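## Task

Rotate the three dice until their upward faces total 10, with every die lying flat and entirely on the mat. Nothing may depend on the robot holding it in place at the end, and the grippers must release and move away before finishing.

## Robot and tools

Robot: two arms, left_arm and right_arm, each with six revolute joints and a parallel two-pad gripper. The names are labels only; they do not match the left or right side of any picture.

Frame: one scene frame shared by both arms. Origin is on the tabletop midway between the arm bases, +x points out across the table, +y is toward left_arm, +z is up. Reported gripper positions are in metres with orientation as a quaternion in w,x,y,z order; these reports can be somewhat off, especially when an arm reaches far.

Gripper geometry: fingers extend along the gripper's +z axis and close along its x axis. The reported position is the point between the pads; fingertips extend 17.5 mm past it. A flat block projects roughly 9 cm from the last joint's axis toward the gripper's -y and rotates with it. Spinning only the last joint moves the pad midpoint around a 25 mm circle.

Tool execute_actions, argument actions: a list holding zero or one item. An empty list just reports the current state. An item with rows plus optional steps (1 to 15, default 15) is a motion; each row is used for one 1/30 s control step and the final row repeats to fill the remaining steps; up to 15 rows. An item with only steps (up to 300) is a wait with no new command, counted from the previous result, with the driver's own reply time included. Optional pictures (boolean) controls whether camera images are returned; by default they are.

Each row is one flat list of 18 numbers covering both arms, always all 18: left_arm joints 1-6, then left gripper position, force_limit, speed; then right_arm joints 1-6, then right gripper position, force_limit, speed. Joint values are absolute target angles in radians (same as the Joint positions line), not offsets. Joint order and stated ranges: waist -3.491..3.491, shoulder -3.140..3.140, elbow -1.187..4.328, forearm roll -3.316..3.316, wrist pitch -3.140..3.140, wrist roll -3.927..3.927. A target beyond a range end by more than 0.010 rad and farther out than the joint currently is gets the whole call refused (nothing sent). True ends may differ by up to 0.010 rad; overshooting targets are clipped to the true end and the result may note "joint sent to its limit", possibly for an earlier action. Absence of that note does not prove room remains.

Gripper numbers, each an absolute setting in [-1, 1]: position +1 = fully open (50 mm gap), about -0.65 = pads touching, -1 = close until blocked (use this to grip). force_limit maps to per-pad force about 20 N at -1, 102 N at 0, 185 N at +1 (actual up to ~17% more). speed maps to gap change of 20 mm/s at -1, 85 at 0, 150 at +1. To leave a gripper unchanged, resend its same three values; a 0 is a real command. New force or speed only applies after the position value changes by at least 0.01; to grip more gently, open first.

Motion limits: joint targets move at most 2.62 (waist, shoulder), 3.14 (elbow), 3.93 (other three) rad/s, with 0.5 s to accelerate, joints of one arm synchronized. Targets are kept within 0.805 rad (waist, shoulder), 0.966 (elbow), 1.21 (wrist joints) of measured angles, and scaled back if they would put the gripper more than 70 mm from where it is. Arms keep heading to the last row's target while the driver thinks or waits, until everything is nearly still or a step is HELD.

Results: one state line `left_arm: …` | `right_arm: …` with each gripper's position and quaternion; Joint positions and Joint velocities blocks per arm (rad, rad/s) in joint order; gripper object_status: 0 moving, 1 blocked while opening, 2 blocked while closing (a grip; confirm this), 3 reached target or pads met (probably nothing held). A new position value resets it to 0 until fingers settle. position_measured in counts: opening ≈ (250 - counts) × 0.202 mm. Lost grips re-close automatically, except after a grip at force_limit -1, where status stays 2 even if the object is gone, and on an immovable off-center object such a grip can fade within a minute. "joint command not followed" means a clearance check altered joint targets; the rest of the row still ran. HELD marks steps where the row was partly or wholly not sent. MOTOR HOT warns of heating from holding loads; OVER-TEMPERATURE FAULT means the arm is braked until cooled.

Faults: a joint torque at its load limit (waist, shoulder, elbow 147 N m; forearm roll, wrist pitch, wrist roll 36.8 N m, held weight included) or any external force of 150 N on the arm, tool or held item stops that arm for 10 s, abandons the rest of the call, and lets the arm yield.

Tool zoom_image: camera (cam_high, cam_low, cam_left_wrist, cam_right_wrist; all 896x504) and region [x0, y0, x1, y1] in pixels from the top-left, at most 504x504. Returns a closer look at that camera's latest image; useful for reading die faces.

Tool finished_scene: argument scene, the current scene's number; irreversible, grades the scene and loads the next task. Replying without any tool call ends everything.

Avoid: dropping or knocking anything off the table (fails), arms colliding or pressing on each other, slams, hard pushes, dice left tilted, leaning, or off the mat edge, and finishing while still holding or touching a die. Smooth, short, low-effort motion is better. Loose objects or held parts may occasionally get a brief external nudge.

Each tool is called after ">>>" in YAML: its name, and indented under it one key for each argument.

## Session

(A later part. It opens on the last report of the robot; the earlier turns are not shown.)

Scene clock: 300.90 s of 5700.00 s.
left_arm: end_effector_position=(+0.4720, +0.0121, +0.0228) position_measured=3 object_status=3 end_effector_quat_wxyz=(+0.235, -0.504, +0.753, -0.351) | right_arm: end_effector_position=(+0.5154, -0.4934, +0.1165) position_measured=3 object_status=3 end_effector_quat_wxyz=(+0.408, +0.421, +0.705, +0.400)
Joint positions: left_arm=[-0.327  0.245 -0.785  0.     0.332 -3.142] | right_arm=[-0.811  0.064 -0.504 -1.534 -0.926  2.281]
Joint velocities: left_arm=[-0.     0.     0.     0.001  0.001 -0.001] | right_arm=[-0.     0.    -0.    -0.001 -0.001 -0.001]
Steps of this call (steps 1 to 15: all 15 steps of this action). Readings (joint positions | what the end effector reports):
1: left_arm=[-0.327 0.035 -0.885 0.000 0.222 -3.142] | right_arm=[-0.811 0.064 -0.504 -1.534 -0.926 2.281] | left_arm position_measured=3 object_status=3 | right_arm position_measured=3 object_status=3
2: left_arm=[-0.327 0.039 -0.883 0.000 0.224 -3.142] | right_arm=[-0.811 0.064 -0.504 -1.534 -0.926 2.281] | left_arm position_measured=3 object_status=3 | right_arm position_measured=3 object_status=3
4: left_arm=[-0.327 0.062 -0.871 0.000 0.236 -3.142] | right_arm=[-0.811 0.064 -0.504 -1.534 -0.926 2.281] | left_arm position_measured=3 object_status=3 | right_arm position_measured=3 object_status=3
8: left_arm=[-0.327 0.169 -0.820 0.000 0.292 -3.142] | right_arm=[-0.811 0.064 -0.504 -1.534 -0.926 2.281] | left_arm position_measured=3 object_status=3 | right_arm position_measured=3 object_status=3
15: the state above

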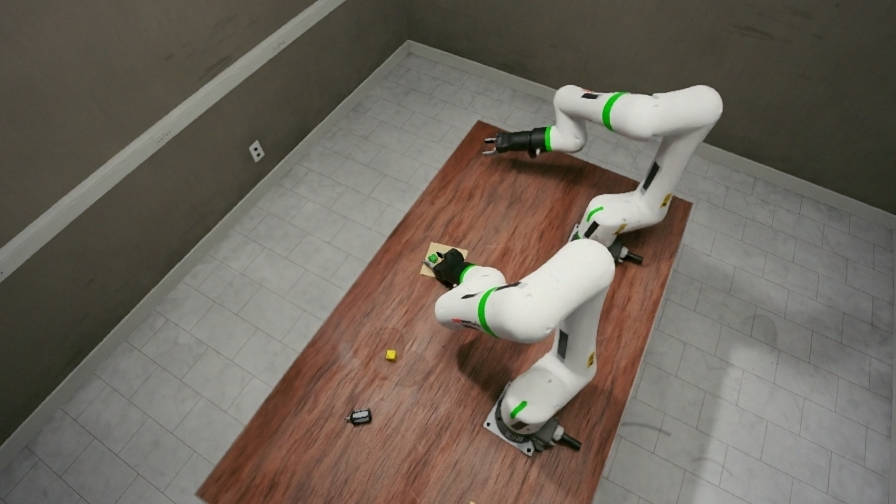

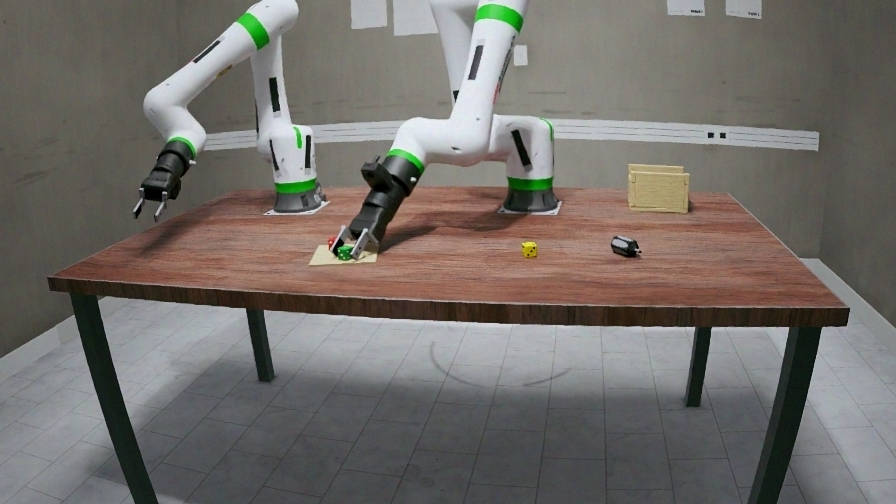

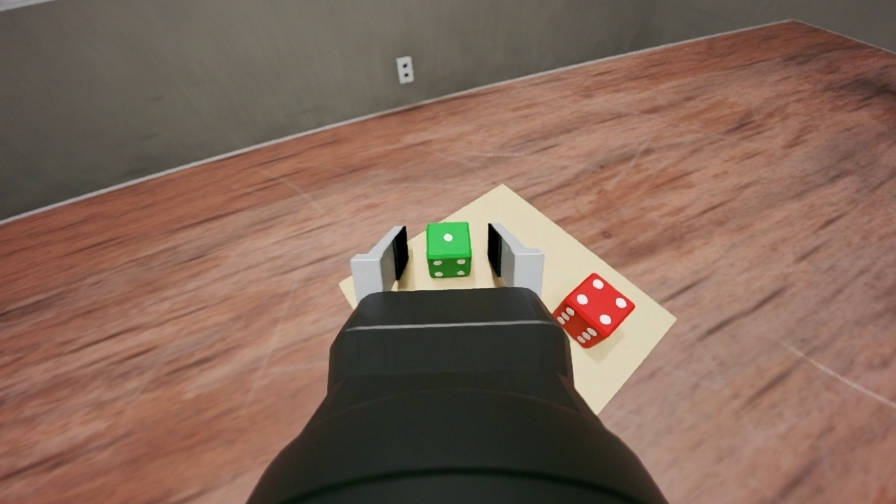

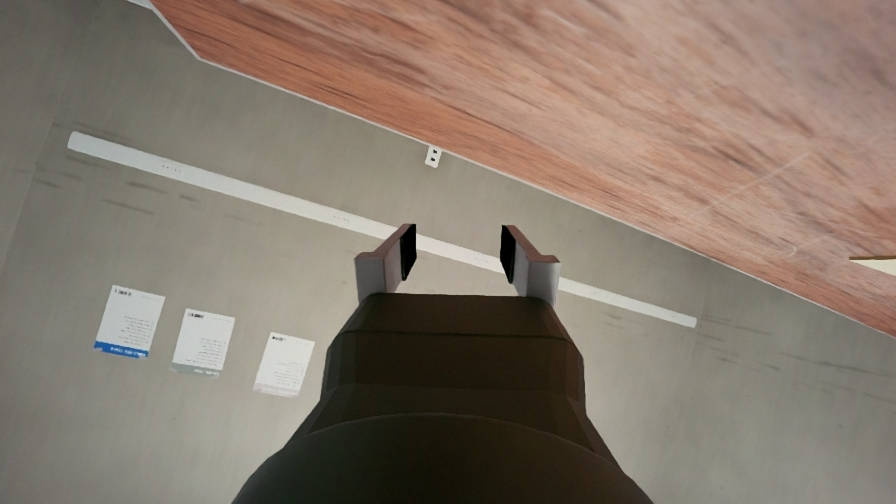

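>>> execute_actions:
  actions:
    - {"rows":[[-0.327,0.245,-0.7845,0,0.332,-3.1416,-1,-0.3,0.5,-0.811,0.064,-0.504,-1.534,-0.926,2.281,1,0,0]],"steps":13}
  pictures: false

>>> execute_actions:
  actions:
    - {"rows":[[-0.327,0.1,-0.8,0,0.2,-3.1416,-1,-0.3,0.5,-0.811,0.064,-0.504,-1.534,-0.926,2.281,1,0,0]],"steps":10}
  pictures: false

>>> execute_actions:
  actions:
    - {"rows":[[-0.327,0.0,-0.3,0,-0.835,-3.1416,-1,-0.3,0.5,-0.811,0.064,-0.504,-1.534,-0.926,2.281,1,0,0]],"steps":15}
  pictures: false

>>> execute_actions:
  actions:
    - {"steps":8}
  pictures: false

>>> execute_actions:
  actions:
    - {"rows":[[-0.335,1.067,0.98,0,-2.182,-3.1416,-1,-0.3,0.5,-0.811,0.064,-0.504,-1.534,-0.926,2.281,1,0,0]],"steps":15}
  pictures: false

>>> execute_actions:
  actions:
    - {"steps":28}
  pictures: false

>>> execute_actions:
  actions:
    - {"rows":[[-0.335,1.094,0.914,0,-2.089,-3.1416,-1,-0.3,0.5,-0.811,0.064,-0.504,-1.534,-0.926,2.281,1,0,0]],"steps":14}

Scene clock: 318.10 s of 5700.00 s.
left_arm: end_effector_position=(+0.4721, +0.0121, +0.0227) position_measured=133 object_status=0 end_effector_quat_wxyz=(+0.235, -0.504, +0.753, -0.351) | right_arm: end_effector_position=(+0.5154, -0.4934, +0.1165) position_measured=3 object_status=3 end_effector_quat_wxyz=(+0.408, +0.421, +0.705, +0.400)
Joint positions: left_arm=[-0.327  0.245 -0.784  0.     0.332 -3.142] | right_arm=[-0.811  0.064 -0.504 -1.534 -0.926  2.281]
Joint velocities: left_arm=[ 0.     0.     0.002 -0.001  0.001  0.   ] | right_arm=[ 0.    -0.     0.002  0.001 -0.001 -0.003]
Steps of this call (steps 1 to 15: the robot went on to your last target; steps 16 to 90: nothing new was sent; then 13.77 s passed at rest; steps 91 to 103: all 13 steps of this action). Readings (joint positions | what the end effector reports):
91: left_arm=[-0.327 0.245 -0.784 0.000 0.332 -3.142] | right_arm=[-0.811 0.064 -0.504 -1.534 -0.926 2.281] | left_arm position_measured=13 object_status=0 | right_arm position_measured=3 object_status=3
92: left_arm=[-0.327 0.245 -0.784 0.000 0.332 -3.142] | right_arm=[-0.811 0.064 -0.504 -1.534 -0.926 2.281] | left_arm position_measured=33 object_status=0 | right_arm position_measured=3 object_status=3
94: left_arm=[-0.327 0.245 -0.784 0.000 0.332 -3.142] | right_arm=[-0.811 0.064 -0.504 -1.534 -0.926 2.281] | left_arm position_measured=71 object_status=0 | right_arm position_measured=3 object_status=3
98: left_arm=[-0.327 0.245 -0.784 0.000 0.332 -3.142] | right_arm=[-0.811 0.064 -0.504 -1.534 -0.926 2.281] | left_arm position_measured=133 object_status=0 | right_arm position_measured=3 object_status=3
103: the state above

Scene clock: 318.43 s of 5700.00 s.
left_arm: end_effector_position=(+0.4603, +0.0169, +0.0631) position_measured=133 object_status=2 end_effector_quat_wxyz=(+0.235, -0.504, +0.753, -0.351) | right_arm: end_effector_position=(+0.5154, -0.4934, +0.1165) position_measured=3 object_status=3 end_effector_quat_wxyz=(+0.408, +0.421, +0.705, +0.400)
Joint positions: left_arm=[-0.327  0.103 -0.799 -0.     0.203 -3.142] | right_arm=[-0.811  0.064 -0.504 -1.534 -0.926  2.281]
Joint velocities: left_arm=[ 0.    -0.17  -0.02   0.    -0.155 -0.001] | right_arm=[-0.     0.    -0.002  0.001  0.001  0.   ]
Steps of this call (steps 1 to 10: all 10 steps of this action). Readings (joint positions | what the end effector reports):
1: left_arm=[-0.327 0.245 -0.784 0.000 0.332 -3.142] | right_arm=[-0.811 0.064 -0.504 -1.534 -0.926 2.281] | left_arm position_measured=133 object_status=2 | right_arm position_measured=3 object_status=3
2: left_arm=[-0.327 0.242 -0.785 -0.000 0.329 -3.142] | right_arm=[-0.811 0.064 -0.504 -1.534 -0.926 2.281] | left_arm position_measured=133 object_status=2 | right_arm position_measured=3 object_status=3
4: left_arm=[-0.327 0.218 -0.787 -0.000 0.307 -3.142] | right_arm=[-0.811 0.064 -0.504 -1.534 -0.926 2.281] | left_arm position_measured=133 object_status=2 | right_arm position_measured=3 object_status=3
8: left_arm=[-0.327 0.126 -0.797 -0.000 0.224 -3.142] | right_arm=[-0.811 0.064 -0.504 -1.534 -0.926 2.281] | left_arm position_measured=133 object_status=2 | right_arm position_measured=3 object_status=3
10: the state above

Scene clock: 318.93 s of 5700.00 s.
left_arm: end_effector_position=(+0.4742, +0.0112, +0.1359) position_measured=133 object_status=2 end_effector_quat_wxyz=(+0.154, -0.534, +0.798, -0.230) | right_arm: end_effector_position=(+0.5154, -0.4934, +0.1165) position_measured=3 object_status=3 end_effector_quat_wxyz=(+0.408, +0.421, +0.705, +0.400)
Joint positions: left_arm=[-0.327  0.028 -0.442 -0.    -0.539 -3.142] | right_arm=[-0.811  0.064 -0.504 -1.534 -0.926  2.281]
Joint velocities: left_arm=[ 0.    -0.188  0.955 -0.    -1.977  0.001] | right_arm=[-0.001  0.    -0.001  0.001 -0.    -0.002]
Steps of this call (steps 1 to 15: all 15 steps of this action). Readings (joint positions | what the end effector reports):
1: left_arm=[-0.327 0.100 -0.800 -0.000 0.200 -3.142] | right_arm=[-0.811 0.064 -0.504 -1.534 -0.926 2.281] | left_arm position_measured=133 object_status=2 | right_arm position_measured=3 object_status=3
2: left_arm=[-0.327 0.100 -0.798 -0.000 0.194 -3.142] | right_arm=[-0.811 0.064 -0.504 -1.534 -0.926 2.281] | left_arm position_measured=133 object_status=2 | right_arm position_measured=3 object_status=3
4: left_arm=[-0.327 0.096 -0.780 -0.000 0.158 -3.142] | right_arm=[-0.811 0.064 -0.504 -1.534 -0.926 2.281] | left_arm position_measured=133 object_status=2 | right_arm position_measured=3 object_status=3
8: left_arm=[-0.327 0.078 -0.693 -0.000 -0.018 -3.142] | right_arm=[-0.811 0.064 -0.504 -1.534 -0.926 2.281] | left_arm position_measured=133 object_status=2 | right_arm position_measured=3 object_status=3
15: the state above

Scene clock: 319.20 s of 5700.00 s.
left_arm: end_effector_position=(+0.4570, +0.0183, +0.1809) position_measured=133 object_status=2 end_effector_quat_wxyz=(+0.121, -0.543, +0.811, -0.180) | right_arm: end_effector_position=(+0.5154, -0.4934, +0.1165) position_measured=3 object_status=3 end_effector_quat_wxyz=(+0.408, +0.421, +0.705, +0.400)
Joint positions: left_arm=[-0.327  0.    -0.301 -0.    -0.833 -3.142] | right_arm=[-0.811  0.064 -0.504 -1.534 -0.926  2.281]
Joint velocities: left_arm=[ 0.001 -0.009  0.046 -0.002 -0.094  0.   ] | right_arm=[-0.     0.001 -0.001  0.002  0.001 -0.001]
Steps of this call (steps 1 to 8: the robot went on to your last target). Readings (joint positions | what the end effector reports):
1: left_arm=[-0.327 0.022 -0.411 -0.000 -0.603 -3.142] | right_arm=[-0.811 0.064 -0.504 -1.534 -0.926 2.281] | left_arm position_measured=133 object_status=2 | right_arm position_measured=3 object_status=3
2: left_arm=[-0.327 0.016 -0.383 -0.000 -0.661 -3.142] | right_arm=[-0.811 0.064 -0.504 -1.534 -0.926 2.281] | left_arm position_measured=133 object_status=2 | right_arm position_measured=3 object_status=3
4: left_arm=[-0.327 0.008 -0.339 -0.000 -0.752 -3.142] | right_arm=[-0.811 0.064 -0.504 -1.534 -0.926 2.281] | left_arm position_measured=133 object_status=2 | right_arm position_measured=3 object_status=3
8: the state above

Scene clock: 319.70 s of 5700.00 s.
left_arm: end_effector_position=(+0.4667, +0.0111, +0.1271) position_measured=133 object_status=2 end_effector_quat_wxyz=(-0.071, -0.550, +0.826, +0.107) | right_arm: end_effector_position=(+0.5154, -0.4934, +0.1165) position_measured=3 object_status=3 end_effector_quat_wxyz=(+0.408, +0.421, +0.705, +0.400)
Joint positions: left_arm=[-0.332  0.57   0.384  0.    -1.642 -3.142] | right_arm=[-0.811  0.064 -0.504 -1.534 -0.926  2.281]
Joint velocities: left_arm=[-0.011  2.215  2.652 -0.001 -2.478  0.001] | right_arm=[ 0.     0.    -0.    -0.    -0.001 -0.002]
Steps of this call (steps 1 to 15: all 15 steps of this action). Readings (joint positions | what the end effector reports):
1: left_arm=[-0.327 0.000 -0.300 -0.000 -0.835 -3.142] | right_arm=[-0.811 0.064 -0.504 -1.534 -0.926 2.281] | left_arm position_measured=133 object_status=2 | right_arm position_measured=3 object_status=3
2: left_arm=[-0.327 0.003 -0.296 -0.000 -0.840 -3.142] | right_arm=[-0.811 0.064 -0.504 -1.534 -0.926 2.281] | left_arm position_measured=133 object_status=2 | right_arm position_measured=3 object_status=3
4: left_arm=[-0.327 0.027 -0.267 -0.000 -0.876 -3.142] | right_arm=[-0.811 0.064 -0.504 -1.534 -0.926 2.281] | left_arm position_measured=133 object_status=2 | right_arm position_measured=3 object_status=3
8: left_arm=[-0.328 0.144 -0.127 -0.000 -1.052 -3.142] | right_arm=[-0.811 0.064 -0.504 -1.534 -0.926 2.281] | left_arm position_measured=133 object_status=2 | right_arm position_measured=3 object_status=3
15: the state above

Scene clock: 320.63 s of 5700.00 s.
left_arm: end_effector_position=(+0.4760, +0.0053, +0.0783) position_measured=133 object_status=2 end_effector_quat_wxyz=(-0.189, -0.520, +0.783, +0.285) | right_arm: end_effector_position=(+0.5154, -0.4934, +0.1165) position_measured=3 object_status=3 end_effector_quat_wxyz=(+0.408, +0.421, +0.705, +0.400)
Joint positions: left_arm=[-0.335  1.067  0.98   0.    -2.182 -3.142] | right_arm=[-0.811  0.064 -0.504 -1.534 -0.926  2.281]
Joint velocities: left_arm=[ 0.     0.     0.    -0.002  0.    -0.   ] | right_arm=[-0.001 -0.    -0.001  0.001 -0.001 -0.001]
Steps of this call (steps 1 to 28: the robot went on to your last target). Readings (joint positions | what the end effector reports):
1: left_arm=[-0.332 0.643 0.471 0.000 -1.724 -3.142] | right_arm=[-0.811 0.064 -0.504 -1.534 -0.926 2.281] | left_arm position_measured=133 object_status=2 | right_arm position_measured=3 object_status=3
2: left_arm=[-0.333 0.710 0.551 0.000 -1.798 -3.142] | right_arm=[-0.811 0.064 -0.504 -1.534 -0.926 2.281] | left_arm position_measured=133 object_status=2 | right_arm position_measured=3 object_status=3
4: left_arm=[-0.334 0.827 0.692 0.000 -1.927 -3.142] | right_arm=[-0.811 0.064 -0.504 -1.534 -0.926 2.281] | left_arm position_measured=133 object_status=2 | right_arm position_measured=3 object_status=3
8: left_arm=[-0.335 0.991 0.889 0.000 -2.106 -3.142] | right_arm=[-0.811 0.064 -0.504 -1.534 -0.926 2.281] | left_arm position_measured=133 object_status=2 | right_arm position_measured=3 object_status=3
28: the state above

Scene clock: 321.10 s of 5700.00 s.
left_arm: end_effector_position=(+0.4759, +0.0053, +0.0289) position_measured=133 object_status=2 end_effector_quat_wxyz=(-0.189, -0.520, +0.783, +0.285) | right_arm: end_effector_position=(+0.5154, -0.4934, +0.1165) position_measured=3 object_status=3 end_effector_quat_wxyz=(+0.408, +0.421, +0.705, +0.400)
Joint positions: left_arm=[-0.335  1.094  0.914 -0.    -2.089 -3.142] | right_arm=[-0.811  0.064 -0.504 -1.534 -0.926  2.281]
Joint velocities: left_arm=[ 0.    -0.    -0.001  0.001  0.001 -0.   ] | right_arm=[-0.     0.001  0.001 -0.     0.    -0.001]
Steps of this call (steps 1 to 14: all 14 steps of this action). Readings (joint positions | what the end effector reports):
1: left_arm=[-0.335 1.067 0.980 0.000 -2.182 -3.142] | right_arm=[-0.811 0.064 -0.504 -1.534 -0.926 2.281] | left_arm position_measured=133 object_status=2 | right_arm position_measured=3 object_status=3
2: left_arm=[-0.335 1.068 0.977 0.000 -2.177 -3.142] | right_arm=[-0.811 0.064 -0.504 -1.534 -0.926 2.281] | left_arm position_measured=133 object_status=2 | right_arm position_measured=3 object_status=3
4: left_arm=[-0.335 1.078 0.952 0.000 -2.141 -3.142] | right_arm=[-0.811 0.064 -0.504 -1.534 -0.926 2.281] | left_arm position_measured=133 object_status=2 | right_arm position_measured=3 object_status=3
8: left_arm=[-0.335 1.094 0.914 -0.000 -2.090 -3.142] | right_arm=[-0.811 0.064 -0.504 -1.534 -0.926 2.281] | left_arm position_measured=133 object_status=2 | right_arm position_measured=3 object_status=3
14: the state above

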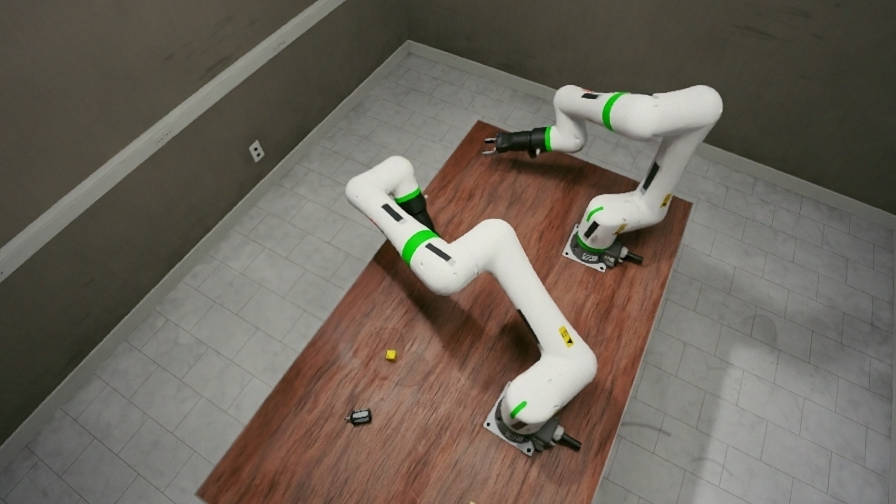

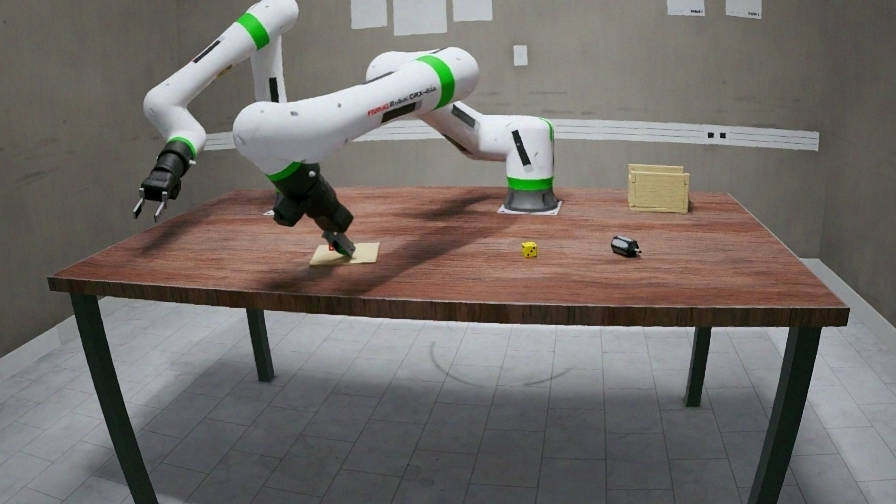

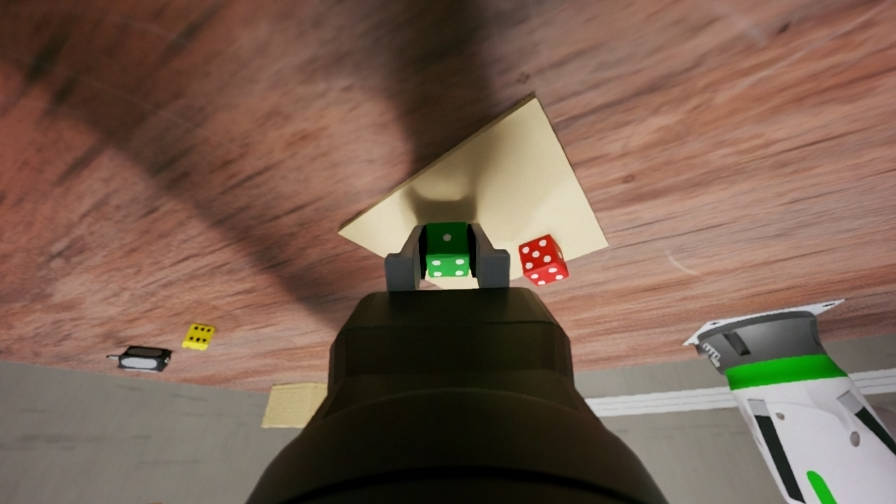

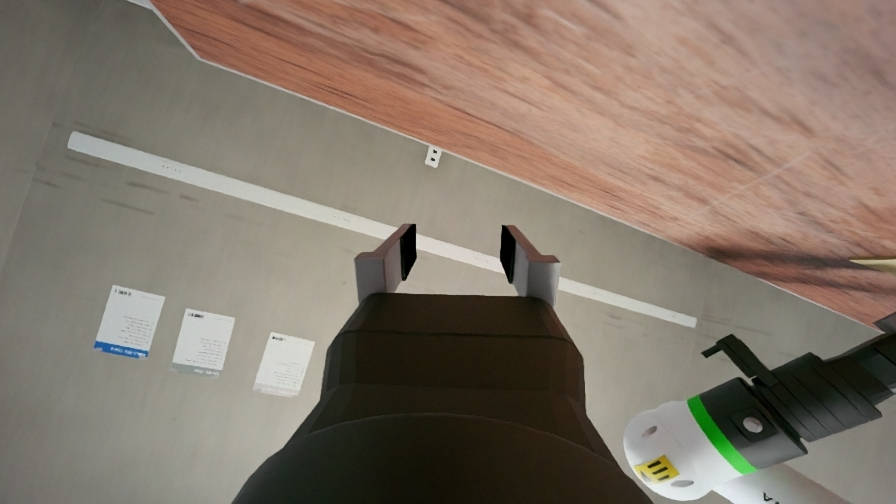

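>>> execute_actions:
  actions:
    - {"rows":[[-0.335,1.0975,0.906,0,-2.078,-3.1416,-1,-0.3,0.5,-0.811,0.064,-0.504,-1.534,-0.926,2.281,1,0,0]],"steps":8}
  pictures: false

>>> execute_actions:
  actions:
    - {"rows":[[-0.335,1.0975,0.906,0,-2.078,-3.1416,0.6,-0.3,-0.5,-0.811,0.064,-0.504,-1.534,-0.926,2.281,1,0,0]],"steps":12}
  pictures: false

>>> execute_actions:
  actions:
    - {"rows":[[-0.335,1.067,0.98,0,-2.182,-3.1416,0.6,-0.3,-0.5,-0.811,0.064,-0.504,-1.534,-0.926,2.281,1,0,0]],"steps":12}

Scene clock: 329.87 s of 5700.00 s.
left_arm: end_effector_position=(+0.4755, +0.0054, +0.0229) position_measured=133 object_status=2 end_effector_quat_wxyz=(-0.189, -0.519, +0.783, +0.285) | right_arm: end_effector_position=(+0.5154, -0.4934, +0.1165) position_measured=3 object_status=3 end_effector_quat_wxyz=(+0.408, +0.421, +0.705, +0.400)
Joint positions: left_arm=[-0.335  1.097  0.906  0.    -2.078 -3.142] | right_arm=[-0.811  0.064 -0.504 -1.534 -0.926  2.281]
Joint velocities: left_arm=[ 0.     0.001 -0.001  0.     0.001  0.   ] | right_arm=[-0.002  0.    -0.    -0.002 -0.001 -0.001]
Steps of this call (steps 1 to 15: the robot went on to your last target; steps 16 to 90: nothing new was sent; then 5.50 s passed at rest; steps 91 to 98: all 8 steps of this action). Readings (joint positions | what the end effector reports):
91: left_arm=[-0.335 1.094 0.914 0.000 -2.089 -3.142] | right_arm=[-0.811 0.064 -0.504 -1.534 -0.926 2.281] | left_arm position_measured=133 object_status=2 | right_arm position_measured=3 object_status=3
92: left_arm=[-0.335 1.095 0.911 0.000 -2.085 -3.142] | right_arm=[-0.811 0.064 -0.504 -1.534 -0.926 2.281] | left_arm position_measured=133 object_status=2 | right_arm position_measured=3 object_status=3
94: left_arm=[-0.335 1.097 0.907 0.000 -2.079 -3.142] | right_arm=[-0.811 0.064 -0.504 -1.534 -0.926 2.281] | left_arm position_measured=133 object_status=2 | right_arm position_measured=3 object_status=3
98: the state above

Scene clock: 330.27 s of 5700.00 s.
left_arm: end_effector_position=(+0.4755, +0.0055, +0.0228) position_measured=63 object_status=0 end_effector_quat_wxyz=(-0.189, -0.519, +0.783, +0.285) | right_arm: end_effector_position=(+0.5154, -0.4934, +0.1165) position_measured=3 object_status=3 end_effector_quat_wxyz=(+0.408, +0.421, +0.705, +0.400)
Joint positions: left_arm=[-0.335  1.097  0.906  0.    -2.078 -3.142] | right_arm=[-0.811  0.064 -0.504 -1.534 -0.926  2.281]
Joint velocities: left_arm=[-0.     0.     0.002  0.     0.001  0.   ] | right_arm=[ 0.002 -0.001  0.    -0.001 -0.    -0.001]
Steps of this call (steps 1 to 12: all 12 steps of this action). Readings (joint positions | what the end effector reports):
1: left_arm=[-0.335 1.097 0.906 0.000 -2.078 -3.142] | right_arm=[-0.811 0.064 -0.504 -1.534 -0.926 2.281] | left_arm position_measured=128 object_status=0 | right_arm position_measured=3 object_status=3
2: left_arm=[-0.335 1.097 0.906 0.000 -2.078 -3.142] | right_arm=[-0.811 0.064 -0.504 -1.534 -0.926 2.281] | left_arm position_measured=119 object_status=0 | right_arm position_measured=3 object_status=3
4: left_arm=[-0.335 1.097 0.906 0.000 -2.078 -3.142] | right_arm=[-0.811 0.064 -0.504 -1.534 -0.926 2.281] | left_arm position_measured=102 object_status=0 | right_arm position_measured=3 object_status=3
8: left_arm=[-0.335 1.097 0.906 0.000 -2.078 -3.142] | right_arm=[-0.811 0.064 -0.504 -1.534 -0.926 2.281] | left_arm position_measured=67 object_status=0 | right_arm position_measured=3 object_status=3
12: the state above

Scene clock: 330.67 s of 5700.00 s.
left_arm: end_effector_position=(+0.4759, +0.0053, +0.0782) position_measured=63 object_status=3 end_effector_quat_wxyz=(-0.189, -0.520, +0.783, +0.285) | right_arm: end_effector_position=(+0.5154, -0.4934, +0.1165) position_measured=3 object_status=3 end_effector_quat_wxyz=(+0.408, +0.421, +0.705, +0.400)
Joint positions: left_arm=[-0.335  1.067  0.98  -0.    -2.182 -3.142] | right_arm=[-0.811  0.064 -0.504 -1.534 -0.926  2.281]
Joint velocities: left_arm=[ 0.001 -0.     0.001  0.    -0.002 -0.001] | right_arm=[-0.     0.    -0.     0.001  0.    -0.001]
Steps of this call (steps 1 to 12: all 12 steps of this action). Readings (joint positions | what the end effector reports):
1: left_arm=[-0.335 1.097 0.906 0.000 -2.078 -3.142] | right_arm=[-0.811 0.064 -0.504 -1.534 -0.926 2.281] | left_arm position_measured=63 object_status=0 | right_arm position_measured=3 object_status=3
2: left_arm=[-0.335 1.097 0.909 -0.000 -2.083 -3.142] | right_arm=[-0.811 0.064 -0.504 -1.534 -0.926 2.281] | left_arm position_measured=63 object_status=0 | right_arm position_measured=3 object_status=3
4: left_arm=[-0.335 1.086 0.934 -0.000 -2.119 -3.142] | right_arm=[-0.811 0.064 -0.504 -1.534 -0.926 2.281] | left_arm position_measured=63 object_status=3 | right_arm position_measured=3 object_status=3
8: left_arm=[-0.335 1.067 0.979 -0.000 -2.181 -3.142] | right_arm=[-0.811 0.064 -0.504 -1.534 -0.926 2.281] | left_arm position_measured=63 object_status=3 | right_arm position_measured=3 object_status=3
12: the state above

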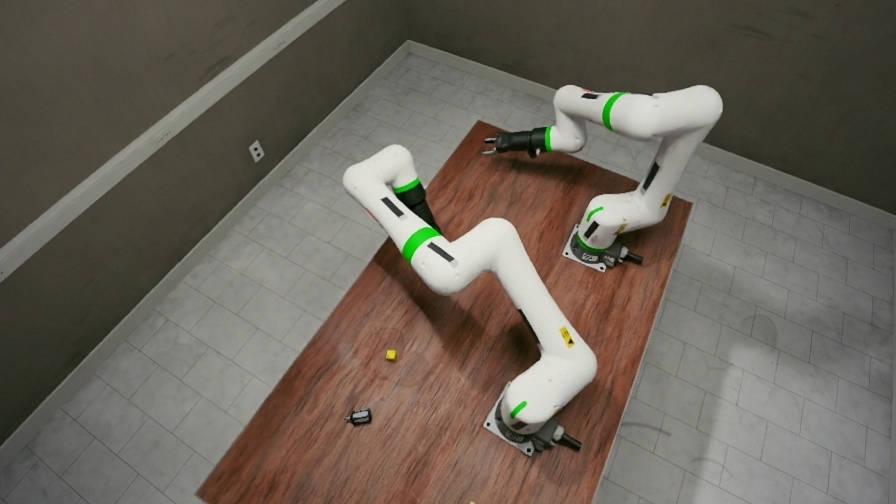

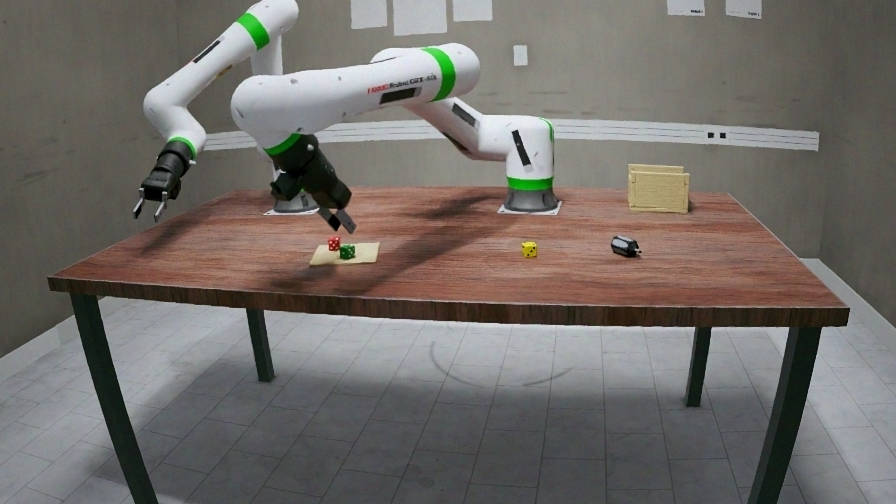

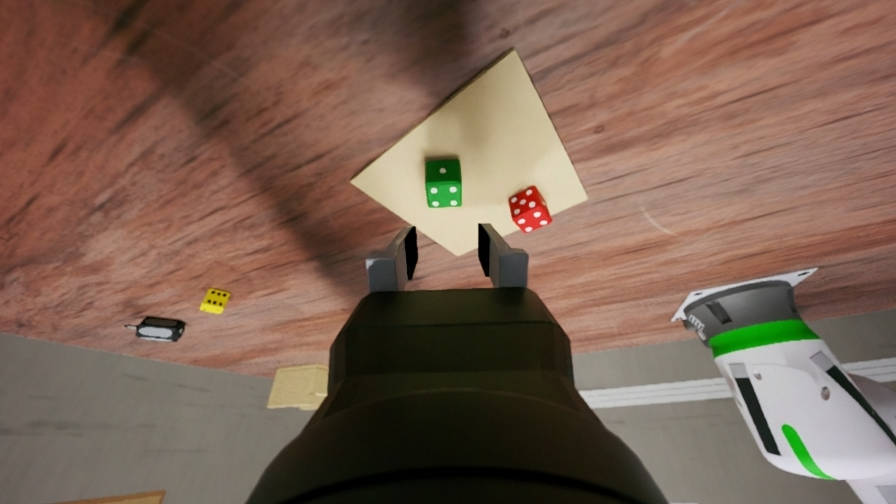

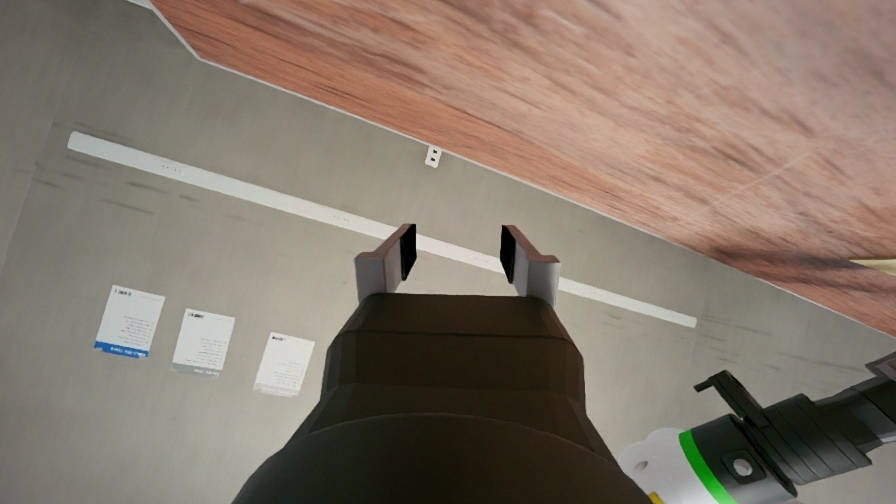

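>>> execute_actions:
  actions:
    - {"rows":[[-0.335,0.4,0.15,0,-1.32,-3.1416,1,-0.3,0.5,-0.811,0.064,-0.504,-1.534,-0.926,2.281,1,0,0]],"steps":15}
  pictures: false

>>> execute_actions:
  actions:
    - {"steps":14}
  pictures: false

>>> execute_actions:
  actions:
    - {"rows":[[0.429,-0.005,-0.435,0,-1.141,-3.052,1,-0.3,0.5,-0.811,0.064,-0.504,-1.534,-0.926,2.281,1,0,0]],"steps":15}
  pictures: false

>>> execute_actions:
  actions:
    - {"steps":22}

Scene clock: 347.90 s of 5700.00 s.
left_arm: end_effector_position=(+0.4879, +0.0003, +0.1142) position_measured=3 object_status=3 end_effector_quat_wxyz=(-0.049, -0.551, +0.830, +0.074) | right_arm: end_effector_position=(+0.5154, -0.4934, +0.1165) position_measured=3 object_status=3 end_effector_quat_wxyz=(+0.408, +0.421, +0.705, +0.400)
Joint positions: left_arm=[-0.335  0.57   0.362  0.    -1.541 -3.142] | right_arm=[-0.811  0.064 -0.504 -1.534 -0.926  2.281]
Joint velocities: left_arm=[-0.    -1.285 -1.608  0.     1.659 -0.   ] | right_arm=[ 0.002 -0.     0.    -0.     0.    -0.002]
Steps of this call (steps 1 to 15: the robot went on to your last target; steps 16 to 90: nothing new was sent; then 13.73 s passed at rest; steps 91 to 105: all 15 steps of this action). Readings (joint positions | what the end effector reports):
91: left_arm=[-0.335 1.067 0.980 0.000 -2.182 -3.142] | right_arm=[-0.811 0.064 -0.504 -1.534 -0.926 2.281] | left_arm position_measured=52 object_status=0 | right_arm position_measured=3 object_status=3
92: left_arm=[-0.335 1.064 0.976 0.000 -2.178 -3.142] | right_arm=[-0.811 0.064 -0.504 -1.534 -0.926 2.281] | left_arm position_measured=33 object_status=0 | right_arm position_measured=3 object_status=3
94: left_arm=[-0.335 1.041 0.948 0.000 -2.148 -3.142] | right_arm=[-0.811 0.064 -0.504 -1.534 -0.926 2.281] | left_arm position_measured=4 object_status=0 | right_arm position_measured=3 object_status=3
98: left_arm=[-0.335 0.928 0.807 0.000 -2.002 -3.142] | right_arm=[-0.811 0.064 -0.504 -1.534 -0.926 2.281] | left_arm position_measured=3 object_status=0 | right_arm position_measured=3 object_status=3
105: the state above

Scene clock: 348.37 s of 5700.00 s.
left_arm: end_effector_position=(+0.4814, +0.0030, +0.1283) position_measured=3 object_status=3 end_effector_quat_wxyz=(+0.000, -0.553, +0.833, -0.000) | right_arm: end_effector_position=(+0.5154, -0.4934, +0.1165) position_measured=3 object_status=3 end_effector_quat_wxyz=(+0.408, +0.421, +0.705, +0.400)
Joint positions: left_arm=[-0.335  0.4    0.15   0.    -1.32  -3.142] | right_arm=[-0.811  0.064 -0.504 -1.534 -0.926  2.281]
Joint velocities: left_arm=[-0.    -0.001  0.001  0.001  0.    -0.001] | right_arm=[-0.  0.  0.  0. -0.  0.]
Steps of this call (steps 1 to 14: the robot went on to your last target). Readings (joint positions | what the end effector reports):
1: left_arm=[-0.335 0.529 0.311 0.000 -1.488 -3.142] | right_arm=[-0.811 0.064 -0.504 -1.534 -0.926 2.281] | left_arm position_measured=3 object_status=3 | right_arm position_measured=3 object_status=3
2: left_arm=[-0.335 0.494 0.268 0.000 -1.442 -3.142] | right_arm=[-0.811 0.064 -0.504 -1.534 -0.926 2.281] | left_arm position_measured=3 object_status=3 | right_arm position_measured=3 object_status=3
4: left_arm=[-0.335 0.441 0.201 0.000 -1.373 -3.142] | right_arm=[-0.811 0.064 -0.504 -1.534 -0.926 2.281] | left_arm position_measured=3 object_status=3 | right_arm position_measured=3 object_status=3
8: left_arm=[-0.335 0.401 0.151 0.000 -1.321 -3.142] | right_arm=[-0.811 0.064 -0.504 -1.534 -0.926 2.281] | left_arm position_measured=3 object_status=3 | right_arm position_measured=3 object_status=3
14: the state above

Scene clock: 348.87 s of 5700.00 s.
left_arm: end_effector_position=(+0.4934, +0.1744, +0.1197) position_measured=3 object_status=3 end_effector_quat_wxyz=(-0.000, +0.683, -0.730, +0.000) | right_arm: end_effector_position=(+0.5154, -0.4934, +0.1165) position_measured=3 object_status=3 end_effector_quat_wxyz=(+0.408, +0.421, +0.705, +0.400)
Joint positions: left_arm=[-0.037  0.242 -0.078  0.    -1.25  -3.107] | right_arm=[-0.811  0.064 -0.504 -1.534 -0.926  2.281]
Joint velocities: left_arm=[ 0.756 -0.4   -0.579 -0.     0.176  0.087] | right_arm=[-0.003  0.    -0.001  0.001 -0.    -0.001]
Steps of this call (steps 1 to 15: all 15 steps of this action). Readings (joint positions | what the end effector reports):
1: left_arm=[-0.335 0.400 0.150 0.000 -1.320 -3.142] | right_arm=[-0.811 0.064 -0.504 -1.534 -0.926 2.281] | left_arm position_measured=3 object_status=3 | right_arm position_measured=3 object_status=3
2: left_arm=[-0.332 0.398 0.147 0.000 -1.319 -3.142] | right_arm=[-0.811 0.064 -0.504 -1.534 -0.926 2.281] | left_arm position_measured=3 object_status=3 | right_arm position_measured=3 object_status=3
4: left_arm=[-0.308 0.386 0.129 0.000 -1.314 -3.139] | right_arm=[-0.811 0.064 -0.504 -1.534 -0.926 2.281] | left_arm position_measured=3 object_status=3 | right_arm position_measured=3 object_status=3
8: left_arm=[-0.212 0.335 0.056 0.000 -1.291 -3.127] | right_arm=[-0.811 0.064 -0.504 -1.534 -0.926 2.281] | left_arm position_measured=3 object_status=3 | right_arm position_measured=3 object_status=3
15: the state above

Scene clock: 349.60 s of 5700.00 s.
left_arm: end_effector_position=(+0.4097, +0.3848, +0.0878) position_measured=3 object_status=3 end_effector_quat_wxyz=(+0.000, +0.848, -0.530, -0.000) | right_arm: end_effector_position=(+0.5154, -0.4934, +0.1165) position_measured=3 object_status=3 end_effector_quat_wxyz=(+0.408, +0.421, +0.705, +0.400)
Joint positions: left_arm=[ 0.429 -0.005 -0.435 -0.    -1.141 -3.052] | right_arm=[-0.811  0.064 -0.504 -1.534 -0.926  2.281]
Joint velocities: left_arm=[ 0.001 -0.001 -0.002  0.001  0.    -0.   ] | right_arm=[-0.    -0.001 -0.001 -0.001 -0.001 -0.001]
Steps of this call (steps 1 to 22: the robot went on to your last target). Readings (joint positions | what the end effector reports):
1: left_arm=[-0.011 0.228 -0.098 0.000 -1.244 -3.104] | right_arm=[-0.811 0.064 -0.504 -1.534 -0.926 2.281] | left_arm position_measured=3 object_status=3 | right_arm position_measured=3 object_status=3
2: left_arm=[0.014 0.215 -0.118 0.000 -1.238 -3.101] | right_arm=[-0.811 0.064 -0.504 -1.534 -0.926 2.281] | left_arm position_measured=3 object_status=3 | right_arm position_measured=3 object_status=3
4: left_arm=[0.067 0.187 -0.158 0.000 -1.226 -3.095] | right_arm=[-0.811 0.064 -0.504 -1.534 -0.926 2.281] | left_arm position_measured=3 object_status=3 | right_arm position_measured=3 object_status=3
8: left_arm=[0.174 0.130 -0.239 0.000 -1.201 -3.082] | right_arm=[-0.811 0.064 -0.504 -1.534 -0.926 2.281] | left_arm position_measured=3 object_status=3 | right_arm position_measured=3 object_status=3
22: the state above

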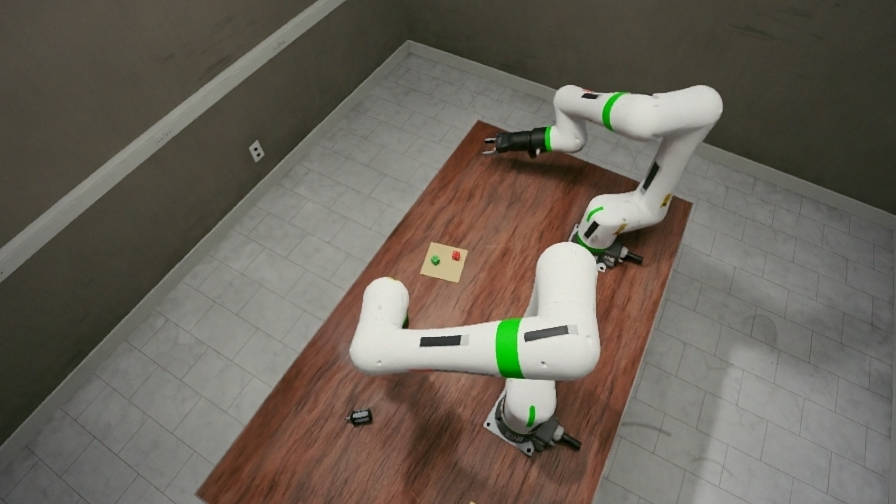

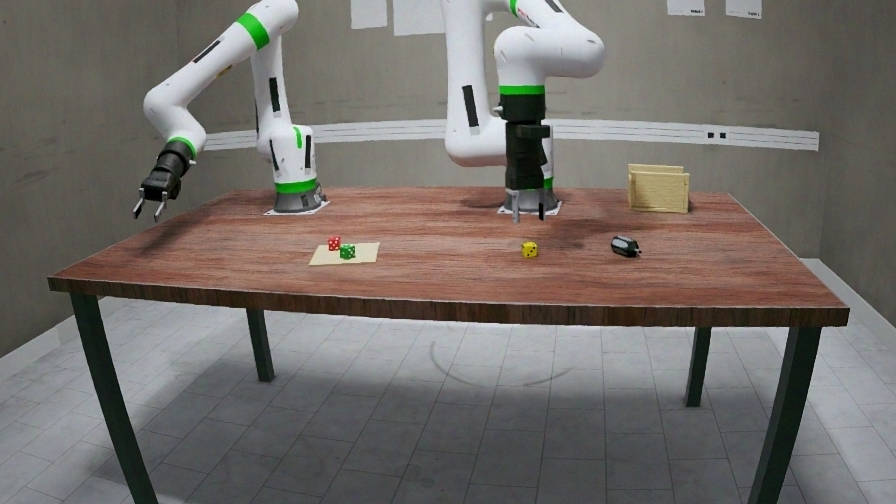

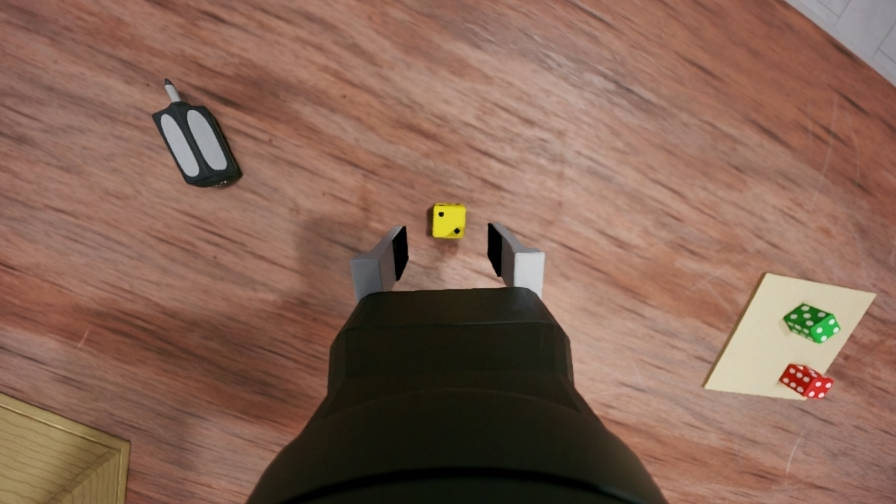

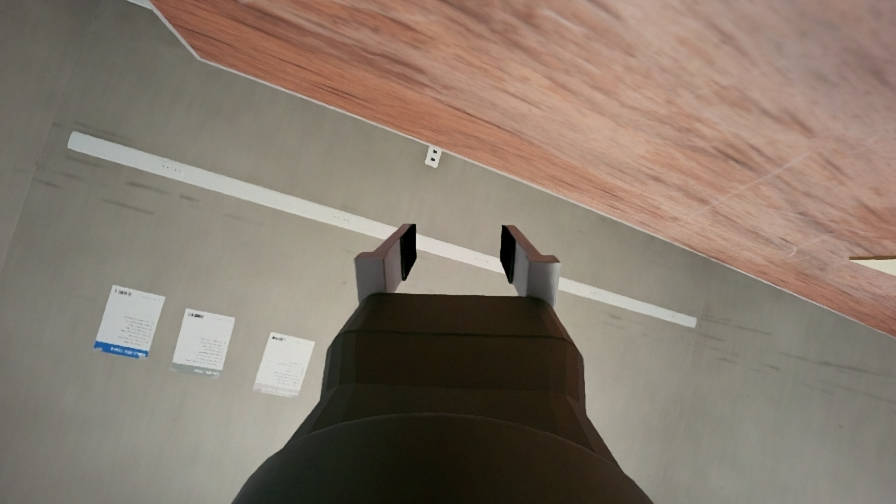

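>>> execute_actions:
  actions:
    - {"rows":[[0.431,0.01,-0.42,0,-1.141,-3.054,1,-0.3,0.5,-0.811,0.064,-0.504,-1.534,-0.926,2.281,1,0,0],[0.431,0.01,-0.42,0,-1.141,-3.054,1,-0.3,0.5,-0.811,0.064,-0.504,-1.534,-0.926,2.281,1,0,0],[0.431,0.1055,-0.5,0,-0.965,-3.054,1,-0.3,0.5,-0.811,0.064,-0.504,-1.534,-0.926,2.281,1,0,0]],"steps":15}

Scene clock: 359.53 s of 5700.00 s.
left_arm: end_effector_position=(+0.4172, +0.3886, +0.0201) position_measured=3 object_status=3 end_effector_quat_wxyz=(-0.000, +0.848, -0.530, +0.000) | right_arm: end_effector_position=(+0.5154, -0.4934, +0.1165) position_measured=3 object_status=3 end_effector_quat_wxyz=(+0.408, +0.421, +0.705, +0.400)
Joint positions: left_arm=[ 0.431  0.105 -0.5    0.    -0.965 -3.054] | right_arm=[-0.811  0.064 -0.504 -1.534 -0.926  2.281]
Joint velocities: left_arm=[ 0.     0.    -0.002  0.     0.002 -0.001] | right_arm=[-0.001 -0.    -0.001  0.     0.001 -0.   ]
Steps of this call (steps 1 to 30: the robot went on to your last target; steps 31 to 90: nothing new was sent; then 6.43 s passed at rest; steps 91 to 105: all 15 steps of this action). Readings (joint positions | what the end effector reports):
91: left_arm=[0.429 -0.005 -0.435 0.000 -1.141 -3.052] | right_arm=[-0.811 0.064 -0.504 -1.534 -0.926 2.281] | left_arm position_measured=3 object_status=3 | right_arm position_measured=3 object_status=3
92: left_arm=[0.429 -0.002 -0.432 0.000 -1.141 -3.052] | right_arm=[-0.811 0.064 -0.504 -1.534 -0.926 2.281] | left_arm position_measured=3 object_status=3 | right_arm position_measured=3 object_status=3
94: left_arm=[0.431 0.013 -0.424 0.000 -1.136 -3.053] | right_arm=[-0.811 0.064 -0.504 -1.534 -0.926 2.281] | left_arm position_measured=3 object_status=3 | right_arm position_measured=3 object_status=3
98: left_arm=[0.431 0.077 -0.462 0.000 -1.036 -3.054] | right_arm=[-0.811 0.064 -0.504 -1.534 -0.926 2.281] | left_arm position_measured=3 object_status=3 | right_arm position_measured=3 object_status=3
105: the state above

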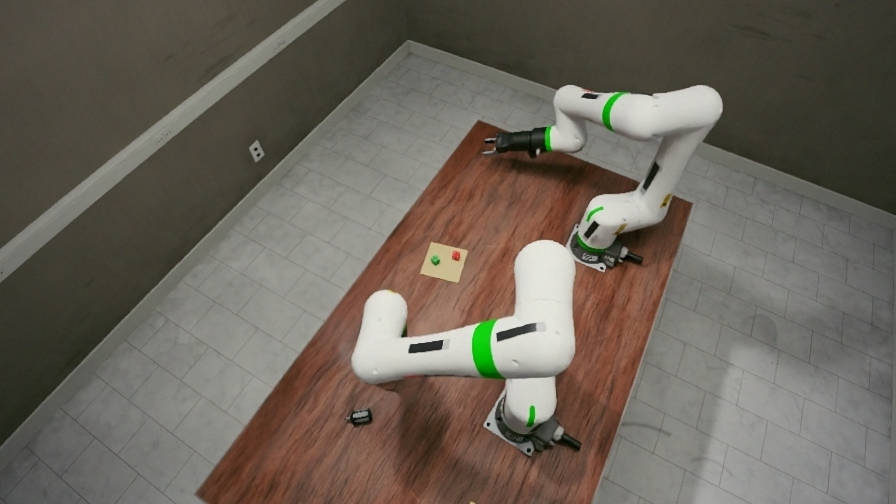

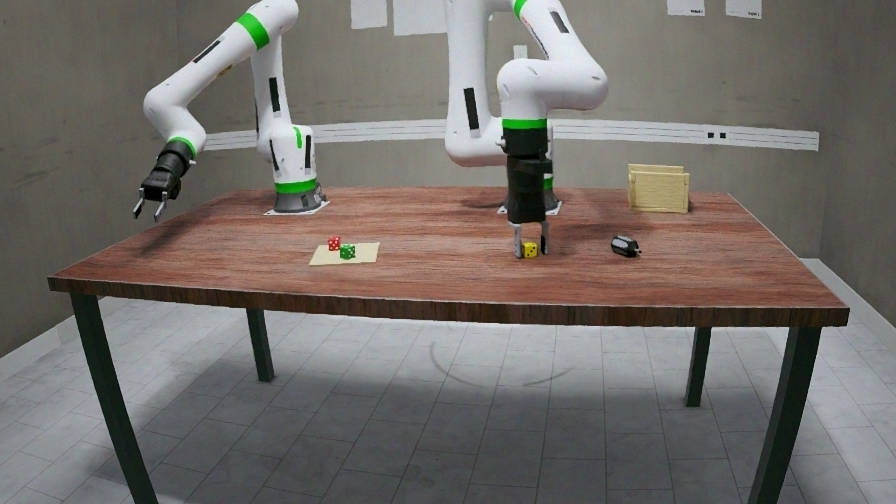

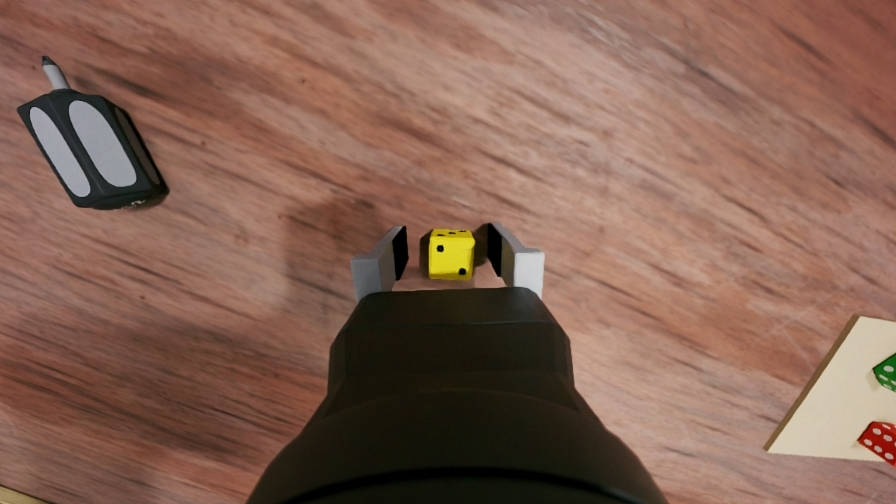

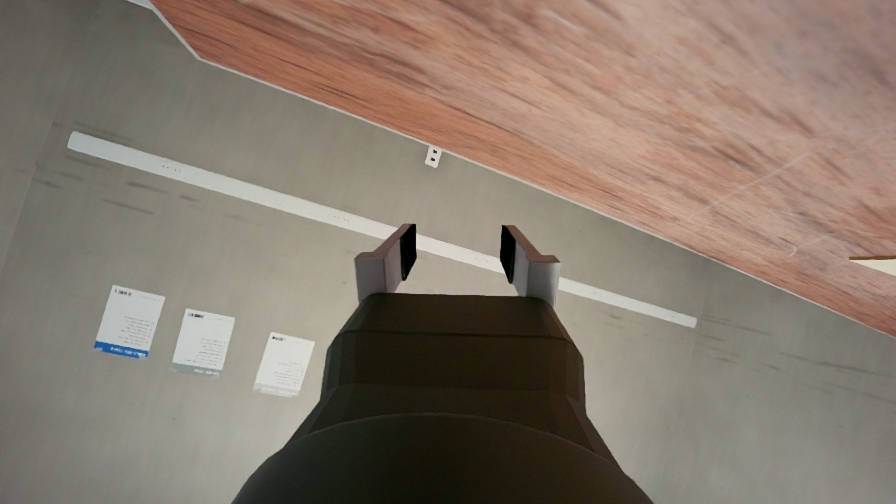

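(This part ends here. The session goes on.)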